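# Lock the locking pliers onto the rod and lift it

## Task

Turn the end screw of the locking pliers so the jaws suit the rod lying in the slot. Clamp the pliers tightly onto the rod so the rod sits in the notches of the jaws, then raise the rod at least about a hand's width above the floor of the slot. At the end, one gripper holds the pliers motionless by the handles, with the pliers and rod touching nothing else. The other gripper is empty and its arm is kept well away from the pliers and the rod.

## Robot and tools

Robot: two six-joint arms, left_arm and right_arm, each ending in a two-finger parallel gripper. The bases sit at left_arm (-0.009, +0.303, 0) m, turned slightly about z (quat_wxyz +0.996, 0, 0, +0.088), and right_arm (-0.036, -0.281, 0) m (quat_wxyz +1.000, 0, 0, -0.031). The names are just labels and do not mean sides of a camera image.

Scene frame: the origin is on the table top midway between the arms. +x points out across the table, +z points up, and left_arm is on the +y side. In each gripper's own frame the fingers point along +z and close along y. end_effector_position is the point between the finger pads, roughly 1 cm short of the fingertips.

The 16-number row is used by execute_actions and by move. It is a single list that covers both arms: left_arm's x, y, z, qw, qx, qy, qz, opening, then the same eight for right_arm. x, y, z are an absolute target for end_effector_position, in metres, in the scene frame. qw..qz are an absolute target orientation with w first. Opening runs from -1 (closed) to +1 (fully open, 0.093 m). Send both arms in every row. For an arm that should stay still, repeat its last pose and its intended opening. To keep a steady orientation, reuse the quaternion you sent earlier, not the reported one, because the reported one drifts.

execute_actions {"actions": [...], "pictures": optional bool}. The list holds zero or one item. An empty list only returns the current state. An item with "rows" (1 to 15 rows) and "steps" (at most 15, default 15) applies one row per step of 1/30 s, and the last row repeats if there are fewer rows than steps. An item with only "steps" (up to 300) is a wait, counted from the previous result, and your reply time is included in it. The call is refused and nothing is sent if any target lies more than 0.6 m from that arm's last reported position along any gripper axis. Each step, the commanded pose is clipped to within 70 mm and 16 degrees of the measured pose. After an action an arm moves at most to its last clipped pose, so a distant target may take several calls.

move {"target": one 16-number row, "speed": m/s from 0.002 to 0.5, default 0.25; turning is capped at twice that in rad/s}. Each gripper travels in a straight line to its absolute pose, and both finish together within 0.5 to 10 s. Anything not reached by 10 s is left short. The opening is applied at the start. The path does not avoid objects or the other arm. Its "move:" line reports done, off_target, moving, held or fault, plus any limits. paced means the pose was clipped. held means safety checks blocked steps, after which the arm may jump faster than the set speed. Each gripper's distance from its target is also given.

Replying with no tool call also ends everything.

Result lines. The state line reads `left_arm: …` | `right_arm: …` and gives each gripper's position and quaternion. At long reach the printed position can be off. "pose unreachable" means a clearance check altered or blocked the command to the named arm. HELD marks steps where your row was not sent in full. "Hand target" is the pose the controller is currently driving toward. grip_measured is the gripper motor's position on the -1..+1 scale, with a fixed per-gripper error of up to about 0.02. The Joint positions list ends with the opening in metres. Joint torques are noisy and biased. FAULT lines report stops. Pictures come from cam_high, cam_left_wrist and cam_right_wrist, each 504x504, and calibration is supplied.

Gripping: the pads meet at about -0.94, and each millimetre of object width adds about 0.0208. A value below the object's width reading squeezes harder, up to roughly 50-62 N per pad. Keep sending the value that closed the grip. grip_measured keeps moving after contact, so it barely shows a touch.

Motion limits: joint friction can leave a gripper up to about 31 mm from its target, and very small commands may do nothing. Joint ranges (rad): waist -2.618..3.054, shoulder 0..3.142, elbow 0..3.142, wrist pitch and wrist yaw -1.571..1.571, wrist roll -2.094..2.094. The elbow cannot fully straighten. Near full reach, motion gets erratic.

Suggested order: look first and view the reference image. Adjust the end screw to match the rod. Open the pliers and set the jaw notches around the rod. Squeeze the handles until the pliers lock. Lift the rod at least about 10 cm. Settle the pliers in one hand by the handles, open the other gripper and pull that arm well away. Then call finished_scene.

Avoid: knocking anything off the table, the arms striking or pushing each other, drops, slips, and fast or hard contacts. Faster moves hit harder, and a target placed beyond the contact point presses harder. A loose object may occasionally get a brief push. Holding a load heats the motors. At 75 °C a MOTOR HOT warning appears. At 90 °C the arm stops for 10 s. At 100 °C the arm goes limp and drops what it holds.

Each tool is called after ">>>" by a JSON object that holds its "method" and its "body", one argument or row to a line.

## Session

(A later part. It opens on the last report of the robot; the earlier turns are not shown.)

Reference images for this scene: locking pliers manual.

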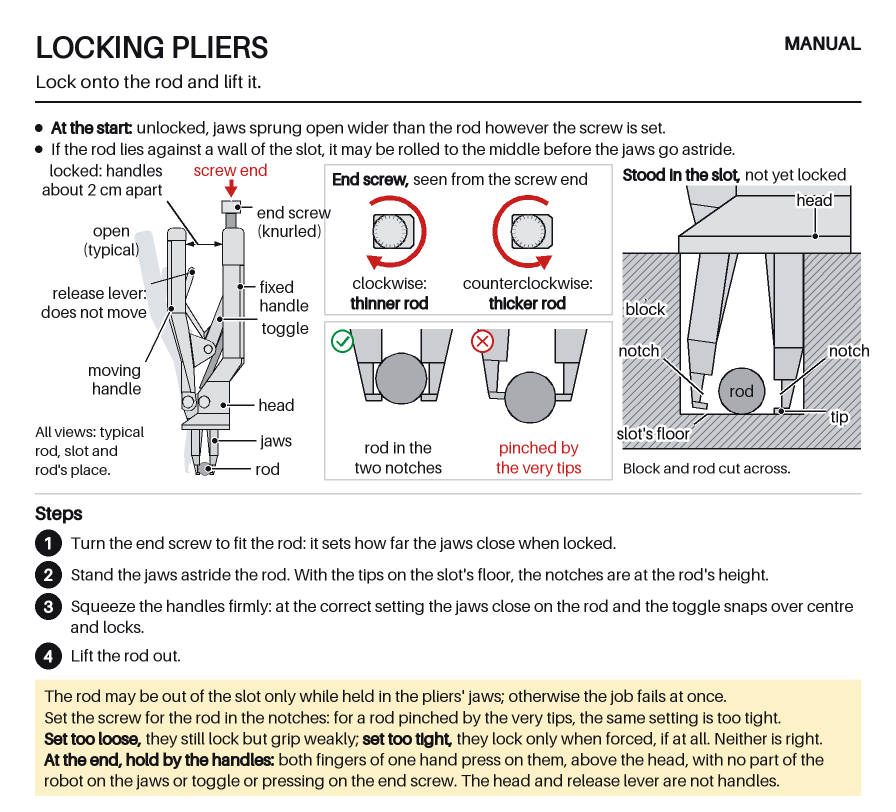

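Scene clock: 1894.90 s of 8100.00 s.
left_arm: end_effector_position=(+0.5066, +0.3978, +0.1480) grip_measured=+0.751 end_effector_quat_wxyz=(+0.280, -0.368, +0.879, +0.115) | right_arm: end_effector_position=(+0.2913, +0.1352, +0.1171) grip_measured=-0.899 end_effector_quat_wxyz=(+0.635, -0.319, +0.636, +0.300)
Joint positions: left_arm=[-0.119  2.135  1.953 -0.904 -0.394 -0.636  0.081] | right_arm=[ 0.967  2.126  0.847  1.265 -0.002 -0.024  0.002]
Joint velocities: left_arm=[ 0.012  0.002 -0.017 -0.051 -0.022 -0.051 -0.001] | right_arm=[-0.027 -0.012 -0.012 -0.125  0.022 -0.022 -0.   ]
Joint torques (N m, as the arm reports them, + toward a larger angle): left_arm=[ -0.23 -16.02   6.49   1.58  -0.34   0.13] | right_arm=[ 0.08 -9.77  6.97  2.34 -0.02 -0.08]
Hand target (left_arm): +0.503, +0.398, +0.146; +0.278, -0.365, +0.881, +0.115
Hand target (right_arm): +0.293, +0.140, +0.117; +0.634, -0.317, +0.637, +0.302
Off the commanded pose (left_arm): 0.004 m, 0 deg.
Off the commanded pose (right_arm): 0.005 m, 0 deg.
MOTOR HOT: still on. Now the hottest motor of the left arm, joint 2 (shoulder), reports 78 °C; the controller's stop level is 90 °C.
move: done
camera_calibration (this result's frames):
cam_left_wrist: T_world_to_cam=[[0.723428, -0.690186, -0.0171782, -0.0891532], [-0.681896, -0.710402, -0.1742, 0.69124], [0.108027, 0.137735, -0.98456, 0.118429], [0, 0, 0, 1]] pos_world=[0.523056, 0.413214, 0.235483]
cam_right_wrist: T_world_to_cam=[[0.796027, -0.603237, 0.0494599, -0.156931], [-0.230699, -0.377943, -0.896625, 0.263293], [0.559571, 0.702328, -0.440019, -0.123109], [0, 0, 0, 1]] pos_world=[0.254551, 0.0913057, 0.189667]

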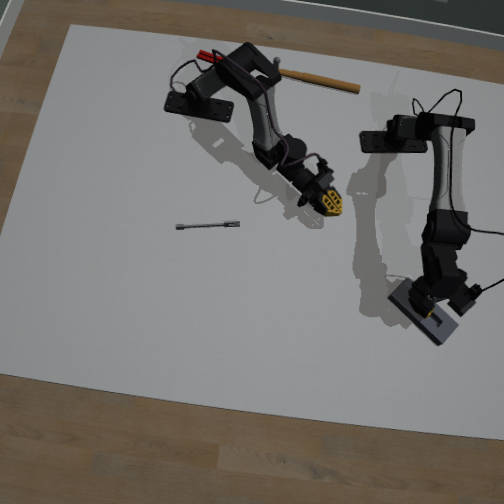

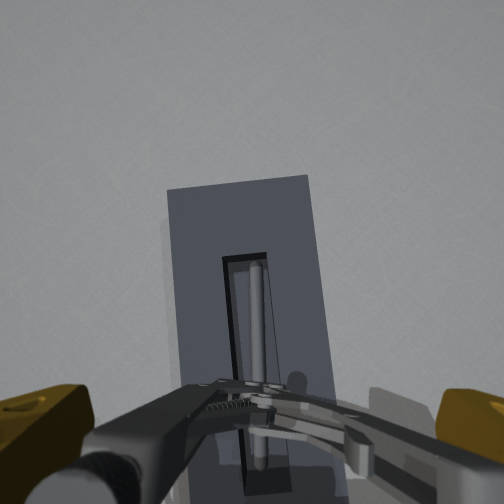

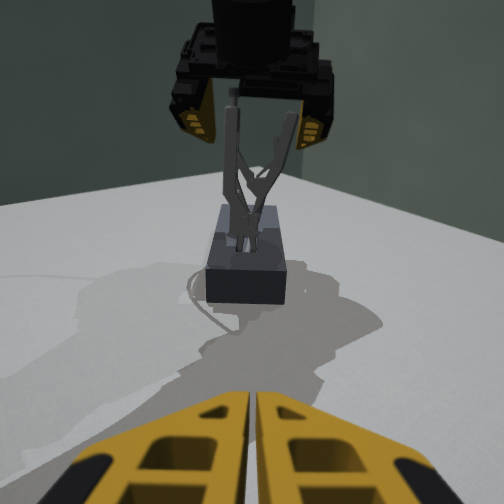

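>>> {"method": "execute_actions", "body": {
  "actions": [
    {"rows":[[0.502,0.400,0.145,0.278,-0.365,0.881,0.115,0.7,0.293,0.14,0.117,0.634,-0.317,0.637,0.302,-0.9],[0.502,0.400,0.145,0.278,-0.365,0.881,0.115,0.66,0.293,0.14,0.117,0.634,-0.317,0.637,0.302,-0.9],[0.502,0.401,0.145,0.278,-0.365,0.881,0.115,0.62,0.293,0.14,0.117,0.634,-0.317,0.637,0.302,-0.9],[0.501,0.401,0.145,0.278,-0.365,0.881,0.115,0.58,0.293,0.14,0.117,0.634,-0.317,0.637,0.302,-0.9],[0.501,0.402,0.145,0.278,-0.365,0.881,0.115,0.54,0.293,0.14,0.117,0.634,-0.317,0.637,0.302,-0.9],[0.501,0.402,0.145,0.278,-0.365,0.881,0.115,0.5,0.293,0.14,0.117,0.634,-0.317,0.637,0.302,-0.9],[0.500,0.402,0.145,0.278,-0.365,0.881,0.115,0.46,0.293,0.14,0.117,0.634,-0.317,0.637,0.302,-0.9],[0.500,0.403,0.145,0.278,-0.365,0.881,0.115,0.42,0.293,0.14,0.117,0.634,-0.317,0.637,0.302,-0.9],[0.500,0.403,0.145,0.278,-0.365,0.881,0.115,0.38,0.293,0.14,0.117,0.634,-0.317,0.637,0.302,-0.9],[0.500,0.403,0.144,0.278,-0.365,0.881,0.115,0.34,0.293,0.14,0.117,0.634,-0.317,0.637,0.302,-0.9],[0.500,0.403,0.144,0.278,-0.365,0.881,0.115,0.3,0.293,0.14,0.117,0.634,-0.317,0.637,0.302,-0.9]],"steps":15}
  ]
}}

>>> {"method": "move", "body": {
  "target": [0.497,0.405,0.143,0.278,-0.365,0.881,0.115,0.2,0.293,0.14,0.117,0.634,-0.317,0.637,0.302,-0.9],
  "speed": 0.01
}}

>>> {"method": "zoom_image", "body": {
  "camera": "cam_right_wrist",
  "region": [160, 60, 360, 260]
}}

Scene clock: 1905.97 s of 8100.00 s.
left_arm: end_effector_position=(+0.5047, +0.3989, +0.1481) grip_measured=+0.304 end_effector_quat_wxyz=(+0.283, -0.365, +0.880, +0.113) | right_arm: end_effector_position=(+0.2913, +0.1352, +0.1171) grip_measured=-0.899 end_effector_quat_wxyz=(+0.635, -0.319, +0.636, +0.300)
Joint positions: left_arm=[-0.116  2.119  1.924 -0.883 -0.39  -0.627  0.06 ] | right_arm=[ 0.967  2.126  0.847  1.265 -0.002 -0.024  0.002]
Joint velocities: left_arm=[ 0.017  0.007 -0.017  0.007 -0.022 -0.051 -0.001] | right_arm=[-0.012 -0.017 -0.002 -0.051  0.007  0.022  0.   ]
Joint torques (N m, as the arm reports them, + toward a larger angle): left_arm=[  0.51 -15.59   6.46   1.57  -0.33   0.14] | right_arm=[ 0.07 -9.7   6.97  2.34 -0.02 -0.07]
Hand target (left_arm): +0.500, +0.403, +0.144; +0.278, -0.365, +0.881, +0.115
Hand target (right_arm): +0.293, +0.140, +0.117; +0.634, -0.317, +0.637, +0.302
Off the commanded pose (left_arm): 0.008 m, 1 deg.
Off the commanded pose (right_arm): 0.005 m, 0 deg.
MOTOR HOT: still on. Now the hottest motor of the left arm, joint 2 (shoulder), reports 80 °C; the controller's stop level is 90 °C.
Steps of this call (steps 1 to 317: nothing new was sent; steps 318 to 332: all 15 steps of this action). Readings (end_effector_position):
318: left_arm (+0.5069, +0.3977, +0.1482) | right_arm (+0.2913, +0.1352, +0.1171)
319: left_arm (+0.5073, +0.3976, +0.1484) | right_arm (+0.2913, +0.1352, +0.1171)
321: left_arm (+0.5078, +0.3975, +0.1485) | right_arm (+0.2913, +0.1352, +0.1171)
325: left_arm (+0.5056, +0.3971, +0.1480) | right_arm (+0.2913, +0.1352, +0.1171)
332: the state above
camera_calibration (this result's frames):
cam_left_wrist: T_world_to_cam=[[0.719267, -0.694598, -0.0137421, -0.0837165], [-0.685213, -0.706008, -0.178985, 0.691409], [0.11462, 0.138154, -0.983756, 0.115036], [0, 0, 0, 1]] pos_world=[0.520791, 0.414098, 0.235769]
cam_right_wrist: T_world_to_cam=[[0.796027, -0.603237, 0.0494599, -0.156931], [-0.230699, -0.377943, -0.896625, 0.263293], [0.559571, 0.702328, -0.440019, -0.123109], [0, 0, 0, 1]] pos_world=[0.254551, 0.0913057, 0.189667]

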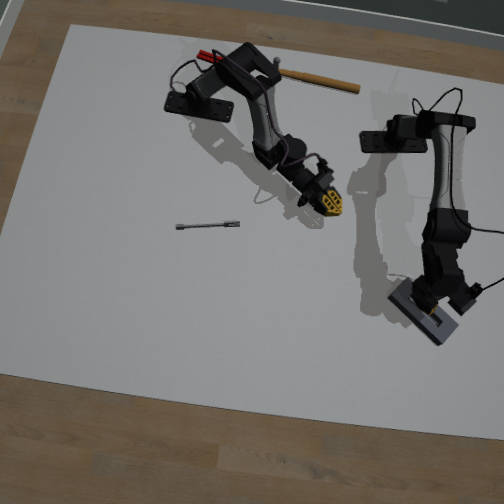

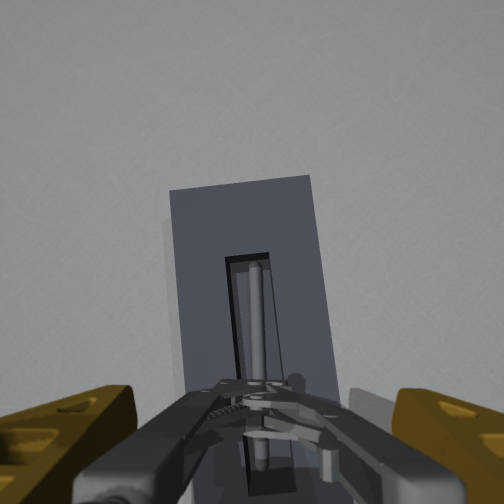

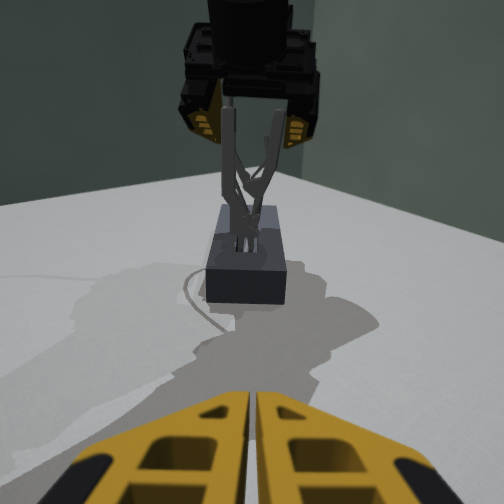

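Scene clock: 1907.53 s of 8100.00 s.
left_arm: end_effector_position=(+0.5031, +0.3994, +0.1484) grip_measured=+0.205 end_effector_quat_wxyz=(+0.285, -0.364, +0.879, +0.112) | right_arm: end_effector_position=(+0.2913, +0.1352, +0.1171) grip_measured=-0.899 end_effector_quat_wxyz=(+0.635, -0.319, +0.636, +0.300)
Joint positions: left_arm=[-0.113  2.105  1.901 -0.866 -0.387 -0.622  0.055] | right_arm=[ 0.967  2.126  0.847  1.265 -0.002 -0.024  0.002]
Joint velocities: left_arm=[-0.022  0.022  0.012 -0.007  0.037  0.022  0.001] | right_arm=[ 0.007  0.012  0.007 -0.022  0.022 -0.066  0.001]
Joint torques (N m, as the arm reports them, + toward a larger angle): left_arm=[  0.61 -15.3    6.44   1.58  -0.29   0.16] | right_arm=[ 0.15 -9.71  6.95  2.35 -0.03 -0.06]
Hand target (left_arm): +0.497, +0.405, +0.143; +0.278, -0.365, +0.881, +0.115
Hand target (right_arm): +0.293, +0.140, +0.117; +0.634, -0.317, +0.637, +0.302
Off the commanded pose (left_arm): 0.010 m, 1 deg.
Off the commanded pose (right_arm): 0.005 m, 0 deg.
MOTOR HOT: still on. Now the hottest motor of the left arm, joint 2 (shoulder), reports 80 °C; the controller's stop level is 90 °C.
move: done
camera_calibration (this result's frames):
cam_left_wrist: T_world_to_cam=[[0.717414, -0.696592, -0.00881219, -0.0811575], [-0.686058, -0.704256, -0.182614, 0.690985], [0.121001, 0.137055, -0.983145, 0.112538], [0, 0, 0, 1]] pos_world=[0.518662, 0.414672, 0.236109]
cam_right_wrist: T_world_to_cam=[[0.796027, -0.603237, 0.0494599, -0.156931], [-0.230699, -0.377943, -0.896625, 0.263293], [0.559571, 0.702328, -0.440019, -0.123109], [0, 0, 0, 1]] pos_world=[0.254551, 0.0913057, 0.189667]

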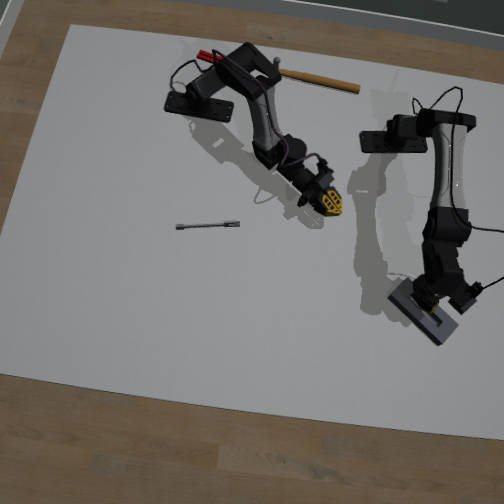

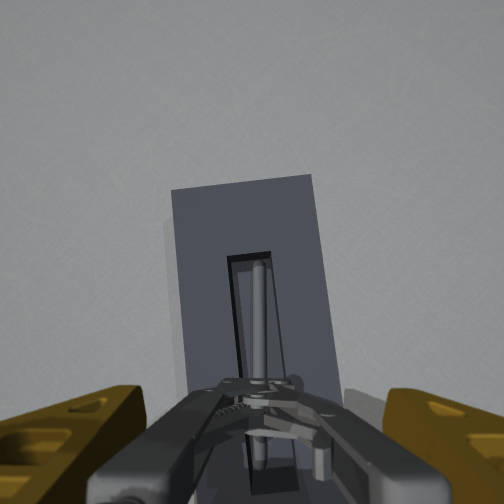

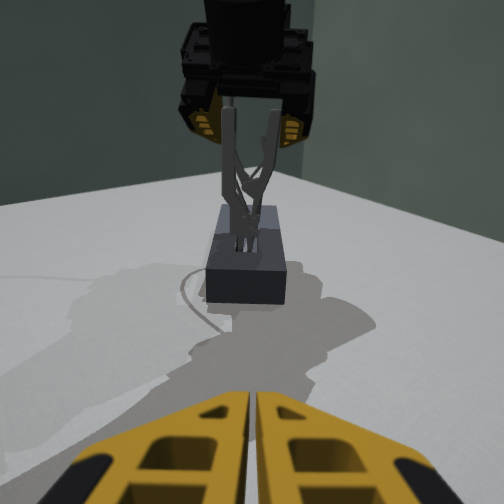

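Region (160, 60, 360, 260) of cam_right_wrist's 504x504 image, scaled by 2.520, with more detail than that image has.

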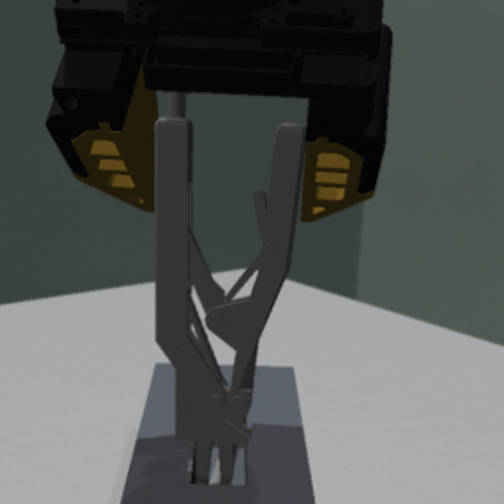

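>>> {"method": "execute_actions", "body": {
  "actions": [
    {"rows":[[0.497,0.405,0.145,0.278,-0.365,0.881,0.115,0.12,0.293,0.14,0.117,0.634,-0.317,0.637,0.302,-0.9]],"steps":15}
  ],
  "pictures": false
}}

>>> {"method": "execute_actions", "body": {
  "actions": [
    {"rows":[[0.497,0.405,0.145,0.278,-0.365,0.881,0.115,0.06,0.293,0.14,0.117,0.634,-0.317,0.637,0.302,-0.9]],"steps":15}
  ],
  "pictures": false
}}

>>> {"method": "execute_actions", "body": {
  "actions": []
}}

Scene clock: 1911.83 s of 8100.00 s.
left_arm: end_effector_position=(+0.5031, +0.3994, +0.1484) grip_measured=+0.127 end_effector_quat_wxyz=(+0.285, -0.364, +0.880, +0.112) | right_arm: end_effector_position=(+0.2913, +0.1352, +0.1171) grip_measured=-0.899 end_effector_quat_wxyz=(+0.635, -0.319, +0.636, +0.300)
Joint positions: left_arm=[-0.113  2.105  1.901 -0.866 -0.387 -0.621  0.051] | right_arm=[ 0.967  2.126  0.847  1.265 -0.002 -0.024  0.002]
Joint velocities: left_arm=[ 0.007 -0.007 -0.022 -0.022  0.037 -0.037 -0.002] | right_arm=[ 0.002 -0.007 -0.002 -0.007  0.037  0.022  0.002]
Joint torques (N m, as the arm reports them, + toward a larger angle): left_arm=[  0.54 -15.42   7.13   1.54  -0.34   0.13] | right_arm=[ 0.13 -9.72  6.97  2.34 -0.02 -0.07]
Hand target (left_arm): +0.497, +0.405, +0.145; +0.278, -0.365, +0.881, +0.115
Hand target (right_arm): +0.293, +0.140, +0.117; +0.634, -0.317, +0.637, +0.302
Off the commanded pose (left_arm): 0.009 m, 1 deg.
Off the commanded pose (right_arm): 0.005 m, 0 deg.
MOTOR HOT: still on. Now the hottest motor of the left arm, joint 2 (shoulder), reports 81 °C; the controller's stop level is 90 °C.
Steps of this call (steps 1 to 114: nothing new was sent; steps 115 to 129: all 15 steps of this action). Readings (end_effector_position):
115: left_arm (+0.5031, +0.3994, +0.1484) | right_arm (+0.2913, +0.1352, +0.1171)
116: left_arm (+0.5031, +0.3994, +0.1484) | right_arm (+0.2913, +0.1352, +0.1171)
118: left_arm (+0.5031, +0.3994, +0.1484) | right_arm (+0.2913, +0.1352, +0.1171)
122: left_arm (+0.5031, +0.3994, +0.1484) | right_arm (+0.2913, +0.1352, +0.1171)
129: the state above

Scene clock: 1912.33 s of 8100.00 s.
left_arm: end_effector_position=(+0.5031, +0.3994, +0.1484) grip_measured=+0.067 end_effector_quat_wxyz=(+0.285, -0.364, +0.880, +0.112) | right_arm: end_effector_position=(+0.2913, +0.1352, +0.1171) grip_measured=-0.899 end_effector_quat_wxyz=(+0.635, -0.319, +0.636, +0.300)
Joint positions: left_arm=[-0.113  2.105  1.901 -0.866 -0.387 -0.621  0.048] | right_arm=[ 0.967  2.126  0.847  1.265 -0.002 -0.024  0.002]
Joint velocities: left_arm=[ 0.002 -0.012 -0.042  0.022 -0.007 -0.007  0.   ] | right_arm=[-0.002  0.012  0.007 -0.007 -0.051 -0.007  0.   ]
Joint torques (N m, as the arm reports them, + toward a larger angle): left_arm=[  0.64 -15.45   7.15   1.47  -0.37   0.13] | right_arm=[ 0.09 -9.71  6.92  2.34 -0.02 -0.06]
Hand target (left_arm): +0.497, +0.405, +0.145; +0.278, -0.365, +0.881, +0.115
Hand target (right_arm): +0.293, +0.140, +0.117; +0.634, -0.317, +0.637, +0.302
Off the commanded pose (left_arm): 0.009 m, 1 deg.
Off the commanded pose (right_arm): 0.005 m, 0 deg.
MOTOR HOT: still on. Now the hottest motor of the left arm, joint 2 (shoulder), reports 81 °C; the controller's stop level is 90 °C.
Steps of this call (steps 1 to 15: all 15 steps of this action). Readings (end_effector_position):
1: left_arm (+0.5031, +0.3994, +0.1484) | right_arm (+0.2913, +0.1352, +0.1171)
2: left_arm (+0.5031, +0.3994, +0.1484) | right_arm (+0.2913, +0.1352, +0.1171)
4: left_arm (+0.5031, +0.3994, +0.1484) | right_arm (+0.2913, +0.1352, +0.1171)
8: left_arm (+0.5031, +0.3994, +0.1484) | right_arm (+0.2913, +0.1352, +0.1171)
15: the state above

Scene clock: 1912.33 s of 8100.00 s.
left_arm: end_effector_position=(+0.5031, +0.3994, +0.1484) grip_measured=+0.067 end_effector_quat_wxyz=(+0.285, -0.364, +0.880, +0.112) | right_arm: end_effector_position=(+0.2913, +0.1352, +0.1171) grip_measured=-0.899 end_effector_quat_wxyz=(+0.635, -0.319, +0.636, +0.300)
Joint positions: left_arm=[-0.113  2.105  1.901 -0.866 -0.387 -0.621  0.048] | right_arm=[ 0.967  2.126  0.847  1.265 -0.002 -0.024  0.002]
Joint velocities: left_arm=[ 0.002 -0.012 -0.042  0.022 -0.007 -0.007  0.   ] | right_arm=[-0.002  0.012  0.007 -0.007 -0.051 -0.007  0.   ]
Joint torques (N m, as the arm reports them, + toward a larger angle): left_arm=[  0.64 -15.45   7.15   1.47  -0.37   0.13] | right_arm=[ 0.09 -9.71  6.92  2.34 -0.02 -0.06]
Hand target (left_arm): +0.497, +0.405, +0.145; +0.278, -0.365, +0.881, +0.115
Hand target (right_arm): +0.293, +0.140, +0.117; +0.634, -0.317, +0.637, +0.302
Off the commanded pose (left_arm): 0.009 m, 1 deg.
Off the commanded pose (right_arm): 0.005 m, 0 deg.
MOTOR HOT: still on. Now the hottest motor of the left arm, joint 2 (shoulder), reports 81 °C; the controller's stop level is 90 °C.
camera_calibration (this result's frames):
cam_left_wrist: T_world_to_cam=[[0.716544, -0.697474, -0.00970179, -0.0802355], [-0.687043, -0.703288, -0.182642, 0.691098], [0.120565, 0.137536, -0.983132, 0.112563], [0, 0, 0, 1]] pos_world=[0.518735, 0.414597, 0.236109]
cam_right_wrist: T_world_to_cam=[[0.796027, -0.603237, 0.0494599, -0.156931], [-0.230699, -0.377943, -0.896625, 0.263293], [0.559571, 0.702328, -0.440019, -0.123109], [0, 0, 0, 1]] pos_world=[0.254551, 0.0913057, 0.189667]

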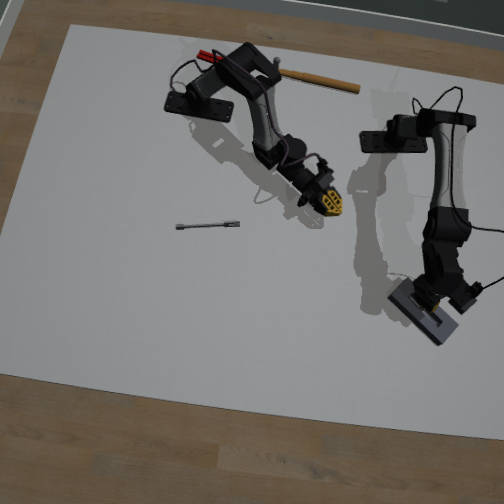

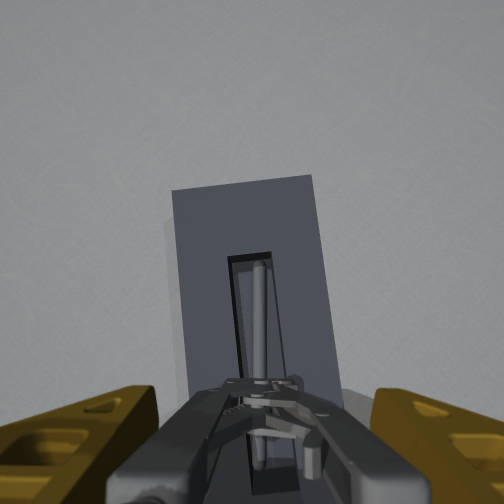

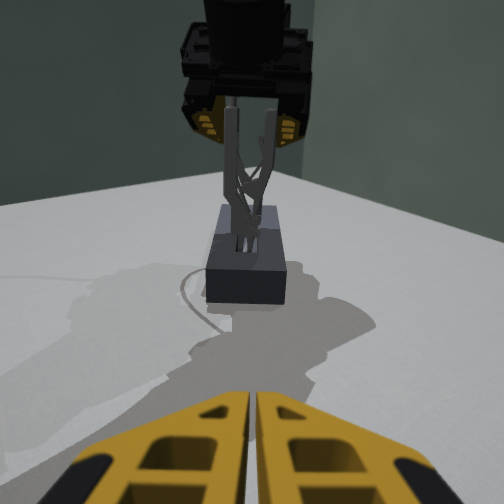

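Lag 0.007. Continue.

>>> {"method": "execute_actions", "body": {
  "actions": [
    {"rows":[[0.497,0.405,0.145,0.278,-0.365,0.881,0.115,0.03,0.293,0.14,0.117,0.634,-0.317,0.637,0.302,-0.9]],"steps":15}
  ],
  "pictures": false
}}

>>> {"method": "execute_actions", "body": {
  "actions": [
    {"rows":[[0.497,0.405,0.145,0.278,-0.365,0.881,0.115,0.0,0.293,0.14,0.117,0.634,-0.317,0.637,0.302,-0.9]],"steps":15}
  ]
}}

>>> {"method": "zoom_image", "body": {
  "camera": "cam_right_wrist",
  "region": [160, 60, 360, 260]
}}

Scene clock: 1918.57 s of 8100.00 s.
left_arm: end_effector_position=(+0.5030, +0.3995, +0.1489) grip_measured=+0.035 end_effector_quat_wxyz=(+0.286, -0.364, +0.879, +0.112) | right_arm: end_effector_position=(+0.2913, +0.1352, +0.1171) grip_measured=-0.899 end_effector_quat_wxyz=(+0.635, -0.319, +0.636, +0.300)
Joint positions: left_arm=[-0.113  2.103  1.901 -0.866 -0.387 -0.621  0.047] | right_arm=[ 0.967  2.126  0.847  1.265 -0.002 -0.024  0.002]
Joint velocities: left_arm=[-0.027 -0.012 -0.007 -0.081 -0.037 -0.037  0.   ] | right_arm=[-0.032 -0.022 -0.002 -0.081 -0.037  0.037  0.001]
Joint torques (N m, as the arm reports them, + toward a larger angle): left_arm=[  0.6  -15.31   7.02   1.51  -0.33   0.11] | right_arm=[ 0.1  -9.75  6.92  2.34 -0.02 -0.07]
Hand target (left_arm): +0.497, +0.405, +0.145; +0.278, -0.365, +0.881, +0.115
Hand target (right_arm): +0.293, +0.140, +0.117; +0.634, -0.317, +0.637, +0.302
Off the commanded pose (left_arm): 0.009 m, 1 deg.
Off the commanded pose (right_arm): 0.005 m, 0 deg.
MOTOR HOT: still on. Now the hottest motor of the left arm, joint 2 (shoulder), reports 82 °C; the controller's stop level is 90 °C.
Steps of this call (steps 1 to 172: nothing new was sent; steps 173 to 187: all 15 steps of this action). Readings (end_effector_position):
173: left_arm (+0.5031, +0.3995, +0.1486) | right_arm (+0.2913, +0.1352, +0.1171)
174: left_arm (+0.5030, +0.3995, +0.1489) | right_arm (+0.2913, +0.1352, +0.1171)
176: left_arm (+0.5030, +0.3995, +0.1489) | right_arm (+0.2913, +0.1352, +0.1171)
180: left_arm (+0.5030, +0.3995, +0.1489) | right_arm (+0.2913, +0.1352, +0.1171)
187: the state above

Scene clock: 1919.07 s of 8100.00 s.
left_arm: end_effector_position=(+0.5026, +0.4012, +0.1488) grip_measured=+0.002 end_effector_quat_wxyz=(+0.285, -0.365, +0.879, +0.112) | right_arm: end_effector_position=(+0.2913, +0.1352, +0.1171) grip_measured=-0.899 end_effector_quat_wxyz=(+0.635, -0.319, +0.636, +0.300)
Joint positions: left_arm=[-0.109  2.103  1.901 -0.867 -0.385 -0.621  0.045] | right_arm=[ 0.967  2.126  0.847  1.265 -0.002 -0.024  0.002]
Joint velocities: left_arm=[-0.007 -0.002 -0.007 -0.022 -0.007 -0.051  0.   ] | right_arm=[ 0.007 -0.007 -0.002  0.007  0.037 -0.051  0.003]
Joint torques (N m, as the arm reports them, + toward a larger angle): left_arm=[  0.34 -15.17   6.99   1.5   -0.34   0.15] | right_arm=[ 0.13 -9.77  6.94  2.35 -0.01 -0.08]
Hand target (left_arm): +0.497, +0.405, +0.145; +0.278, -0.365, +0.881, +0.115
Hand target (right_arm): +0.293, +0.140, +0.117; +0.634, -0.317, +0.637, +0.302
Off the commanded pose (left_arm): 0.008 m, 1 deg.
Off the commanded pose (right_arm): 0.005 m, 0 deg.
MOTOR HOT: still on. Now the hottest motor of the left arm, joint 2 (shoulder), reports 82 °C; the controller's stop level is 90 °C.
Steps of this call (steps 1 to 15: all 15 steps of this action). Readings (end_effector_position):
1: left_arm (+0.5030, +0.3995, +0.1489) | right_arm (+0.2913, +0.1352, +0.1171)
2: left_arm (+0.5029, +0.3996, +0.1489) | right_arm (+0.2913, +0.1352, +0.1171)
4: left_arm (+0.5027, +0.4002, +0.1489) | right_arm (+0.2913, +0.1352, +0.1171)
8: left_arm (+0.5026, +0.4012, +0.1488) | right_arm (+0.2913, +0.1352, +0.1171)
15: the state above
camera_calibration (this result's frames):
cam_left_wrist: T_world_to_cam=[[0.718821, -0.69514, -0.00870179, -0.0808609], [-0.684662, -0.705705, -0.182259, 0.691775], [0.120555, 0.13697, -0.983212, 0.11304], [0, 0, 0, 1]] pos_world=[0.51813, 0.416496, 0.236522]
cam_right_wrist: T_world_to_cam=[[0.796027, -0.603237, 0.0494599, -0.156931], [-0.230699, -0.377943, -0.896625, 0.263293], [0.559571, 0.702328, -0.440019, -0.123109], [0, 0, 0, 1]] pos_world=[0.254551, 0.0913057, 0.189667]

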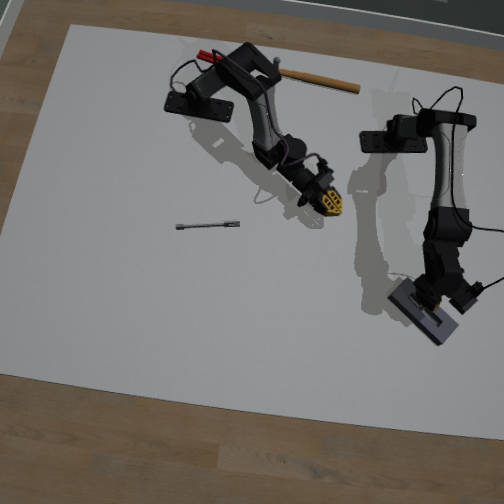

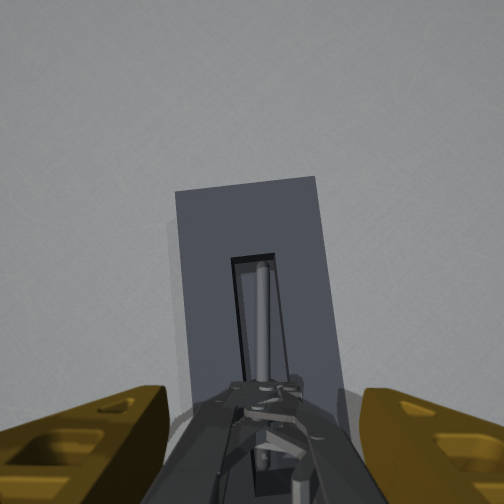

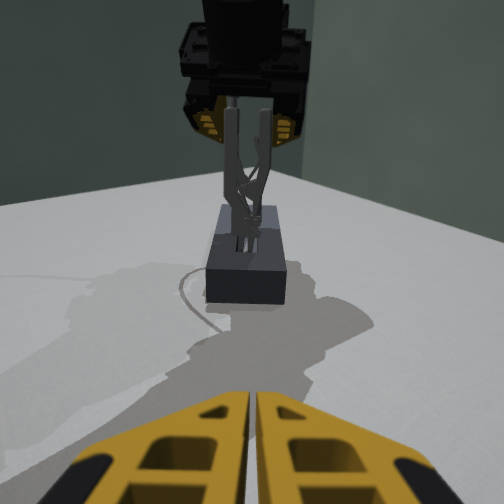

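Region (160, 60, 360, 260) of cam_right_wrist's 504x504 image, scaled by 2.520, with more detail than that image has.

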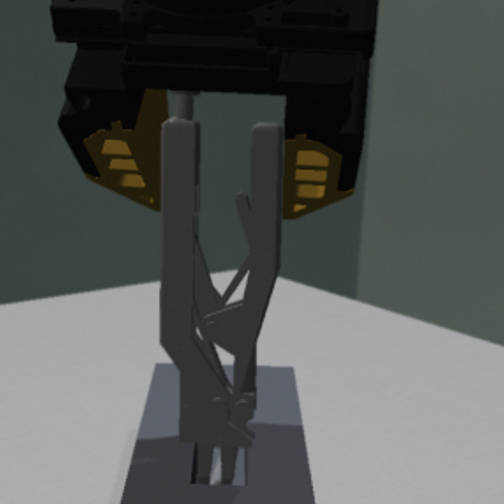

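>>> {"method": "execute_actions", "body": {
  "actions": [
    {"rows":[[0.500,0.403,0.148,0.278,-0.365,0.881,0.115,-0.06,0.293,0.14,0.117,0.634,-0.317,0.637,0.302,-0.9],[0.500,0.403,0.148,0.278,-0.365,0.881,0.115,-0.1,0.293,0.14,0.117,0.634,-0.317,0.637,0.302,-0.9],[0.500,0.403,0.148,0.278,-0.365,0.881,0.115,-0.14,0.293,0.14,0.117,0.634,-0.317,0.637,0.302,-0.9]],"steps":15}
  ],
  "pictures": false
}}

>>> {"method": "move", "body": {
  "target": [0.500,0.403,0.21,0.278,-0.365,0.881,0.115,-0.14,0.293,0.14,0.117,0.634,-0.317,0.637,0.302,-0.9],
  "speed": 0.015
}}

>>> {"method": "zoom_image", "body": {
  "camera": "cam_right_wrist",
  "region": [140, 0, 380, 240]
}}

Scene clock: 1923.83 s of 8100.00 s.
left_arm: end_effector_position=(+0.5024, +0.4011, +0.1487) grip_measured=-0.125 end_effector_quat_wxyz=(+0.285, -0.365, +0.879, +0.112) | right_arm: end_effector_position=(+0.2913, +0.1352, +0.1171) grip_measured=-0.899 end_effector_quat_wxyz=(+0.635, -0.319, +0.636, +0.300)
Joint positions: left_arm=[-0.109  2.103  1.901 -0.868 -0.385 -0.621  0.039] | right_arm=[ 0.967  2.126  0.847  1.265 -0.002 -0.024  0.002]
Joint velocities: left_arm=[-0.002 -0.007  0.002  0.022  0.022  0.022 -0.001] | right_arm=[-0.007 -0.002 -0.012 -0.007  0.081 -0.007  0.001]
Joint torques (N m, as the arm reports them, + toward a larger angle): left_arm=[  0.19 -14.    10.06   1.34  -0.36   0.03] | right_arm=[ 0.11 -9.72  6.93  2.34 -0.01 -0.07]
Hand target (left_arm): +0.500, +0.403, +0.148; +0.278, -0.365, +0.881, +0.115
Hand target (right_arm): +0.293, +0.140, +0.117; +0.634, -0.317, +0.637, +0.302
Off the commanded pose (left_arm): 0.003 m, 1 deg.
Off the commanded pose (right_arm): 0.005 m, 0 deg.
MOTOR HOT: still on. Now the hottest motor of the left arm, joint 2 (shoulder), reports 82 °C; the controller's stop level is 90 °C.
Steps of this call (steps 1 to 128: nothing new was sent; steps 129 to 143: all 15 steps of this action). Readings (end_effector_position):
129: left_arm (+0.5024, +0.4011, +0.1487) | right_arm (+0.2913, +0.1352, +0.1171)
130: left_arm (+0.5024, +0.4011, +0.1487) | right_arm (+0.2913, +0.1352, +0.1171)
132: left_arm (+0.5024, +0.4011, +0.1487) | right_arm (+0.2913, +0.1352, +0.1171)
136: left_arm (+0.5024, +0.4011, +0.1487) | right_arm (+0.2913, +0.1352, +0.1171)
143: the state above

Scene clock: 1928.37 s of 8100.00 s.
left_arm: end_effector_position=(+0.4938, +0.3993, +0.2020) grip_measured=-0.125 end_effector_quat_wxyz=(+0.266, -0.363, +0.886, +0.114) | right_arm: end_effector_position=(+0.2913, +0.1352, +0.1171) grip_measured=-0.899 end_effector_quat_wxyz=(+0.635, -0.319, +0.636, +0.300)
Joint positions: left_arm=[-0.109  2.147  2.203 -1.165 -0.377 -0.621  0.039] | right_arm=[ 0.967  2.126  0.847  1.265 -0.002 -0.024  0.002]
Joint velocities: left_arm=[ 0.007  0.007  0.002 -0.022  0.037  0.022  0.   ] | right_arm=[-0.012  0.017  0.002  0.066  0.007 -0.037  0.   ]
Joint torques (N m, as the arm reports them, + toward a larger angle): left_arm=[ -0.05 -13.41  12.06   1.52  -0.46   0.07] | right_arm=[ 0.11 -9.76  6.96  2.33 -0.03 -0.09]
Hand target (left_arm): +0.499, +0.403, +0.210; +0.278, -0.365, +0.881, +0.115
Hand target (right_arm): +0.293, +0.140, +0.117; +0.634, -0.317, +0.637, +0.302
Off the commanded pose (left_arm): 0.011 m, 1 deg.
Off the commanded pose (right_arm): 0.005 m, 0 deg.
MOTOR HOT: still on. Now the hottest motor of the left arm, joint 2 (shoulder), reports 82 °C; the controller's stop level is 90 °C.
move: off_target (left_arm)
camera_calibration (this result's frames):
cam_left_wrist: T_world_to_cam=[[0.715349, -0.698125, -0.0299678, -0.0682056], [-0.693922, -0.704692, -0.147926, 0.69135], [0.0821526, 0.126614, -0.988544, 0.190861], [0, 0, 0, 1]] pos_world=[0.512854, 0.415407, 0.288899]
cam_right_wrist: T_world_to_cam=[[0.796027, -0.603237, 0.0494599, -0.156931], [-0.230699, -0.377943, -0.896625, 0.263293], [0.559571, 0.702328, -0.440019, -0.123109], [0, 0, 0, 1]] pos_world=[0.254551, 0.0913057, 0.189667]

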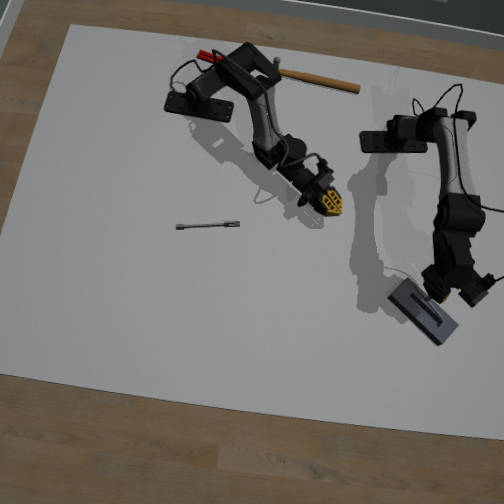

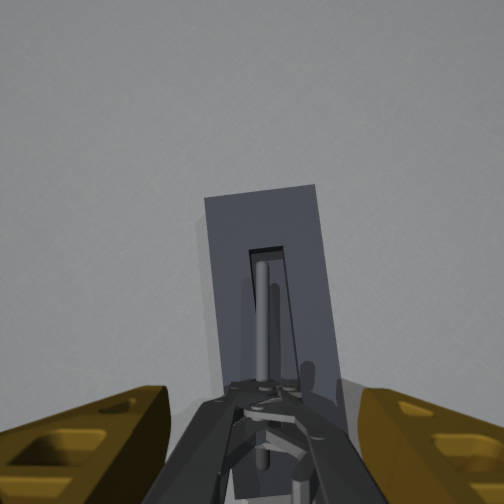

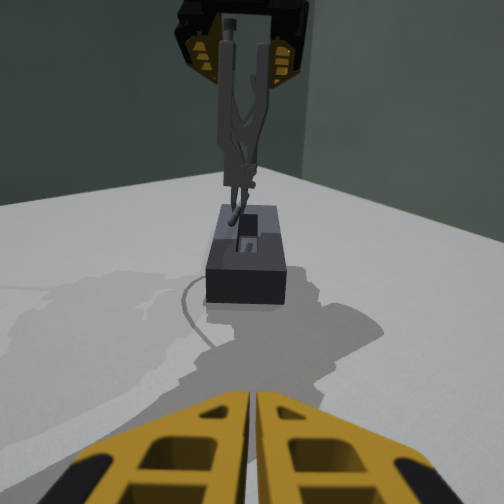

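Region (140, 0, 380, 240) of cam_right_wrist's 504x504 image, scaled by 2.100, with more detail than that image has.

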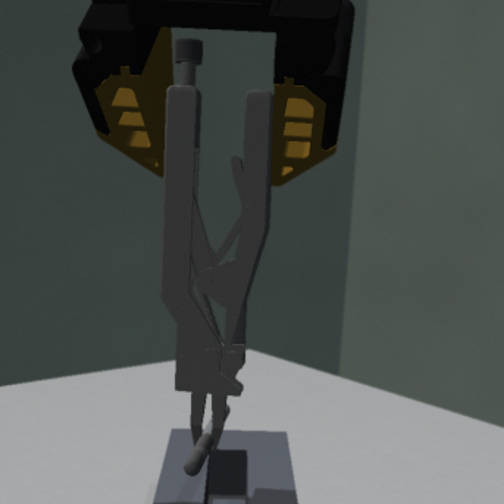

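>>> {"method": "move", "body": {
  "target": [0.44,0.39,0.30,0.278,-0.365,0.881,0.115,-0.14,0.22,-0.15,0.15,0.65,-0.2,0.7,0.2,-0.9],
  "speed": 0.06
}}

Scene clock: 1936.87 s of 8100.00 s.
left_arm: end_effector_position=(+0.4370, +0.3905, +0.2836) grip_measured=-0.125 end_effector_quat_wxyz=(+0.254, -0.362, +0.889, +0.116) | right_arm: end_effector_position=(+0.2265, -0.1487, +0.1547) grip_measured=-0.899 end_effector_quat_wxyz=(+0.653, -0.199, +0.702, +0.203)
Joint positions: left_arm=[-0.121  2.089  2.487 -1.537 -0.378 -0.634  0.039] | right_arm=[ 0.386  0.844  0.015  0.762 -0.253  0.008  0.002]
Joint velocities: left_arm=[ 0.002 -0.007 -0.007 -0.095  0.037 -0.007 -0.   ] | right_arm=[-0.017 -0.017 -0.007 -0.051 -0.022 -0.081  0.   ]
Joint torques (N m, as the arm reports them, + toward a larger angle): left_arm=[ -0.93 -13.47  10.59   1.42  -0.56  -0.07] | right_arm=[-0.89 -2.4   6.33  2.32 -0.13 -0.12]
Hand target (left_arm): +0.438, +0.389, +0.299; +0.278, -0.365, +0.881, +0.114
Hand target (right_arm): +0.224, -0.151, +0.151; +0.651, -0.198, +0.704, +0.204
Off the commanded pose (left_arm): 0.017 m, 3 deg.
Off the commanded pose (right_arm): 0.008 m, 0 deg.
MOTOR HOT: still on. Now the hottest motor of the left arm, joint 2 (shoulder), reports 82 °C; the controller's stop level is 90 °C.
move: off_target (left_arm)
camera_calibration (this result's frames):
cam_left_wrist: T_world_to_cam=[[0.71414, -0.698614, -0.0440864, -0.0265473], [-0.697658, -0.705182, -0.126459, 0.653537], [0.0572571, 0.121067, -0.990992, 0.291004], [0, 0, 0, 1]] pos_world=[0.458241, 0.407085, 0.369858]
cam_right_wrist: T_world_to_cam=[[0.558188, -0.829715, -0.000168739, -0.250682], [-0.402749, -0.27077, -0.874343, 0.226177], [0.72541, 0.488116, -0.485308, 0.0666861], [0, 0, 0, 1]] pos_world=[0.182646, -0.179303, 0.230077]

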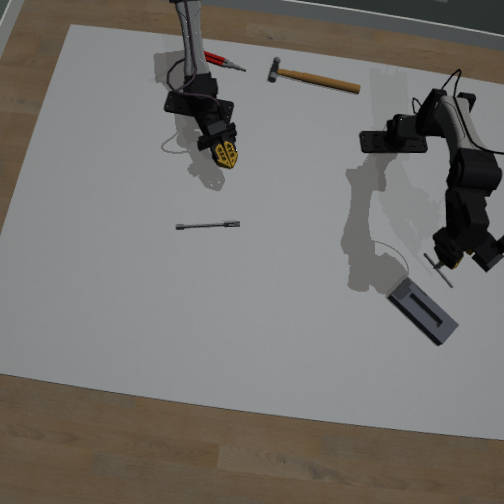

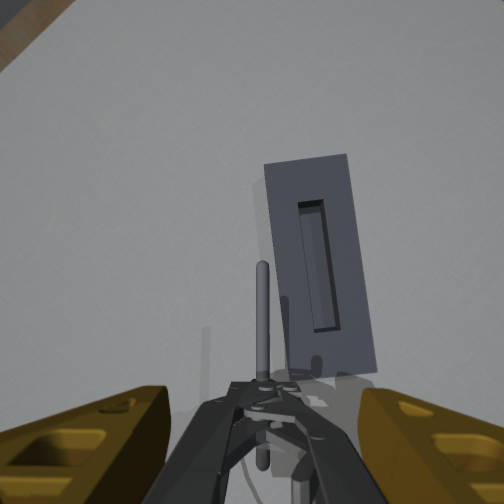

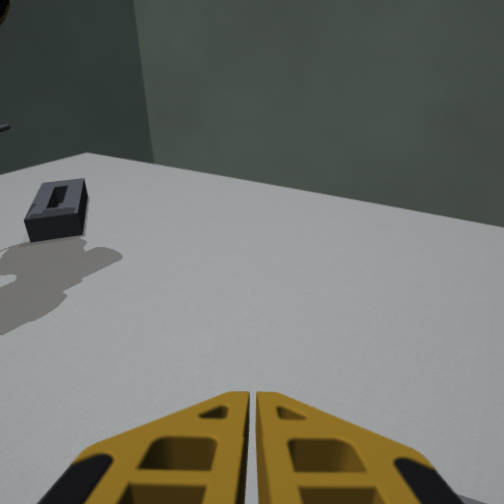

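Rod lifted about 13.5 cm and held steady.

>>> {"method": "finished_scene", "body": {
  "scene": 2
}}

The scene is finished: the task was done.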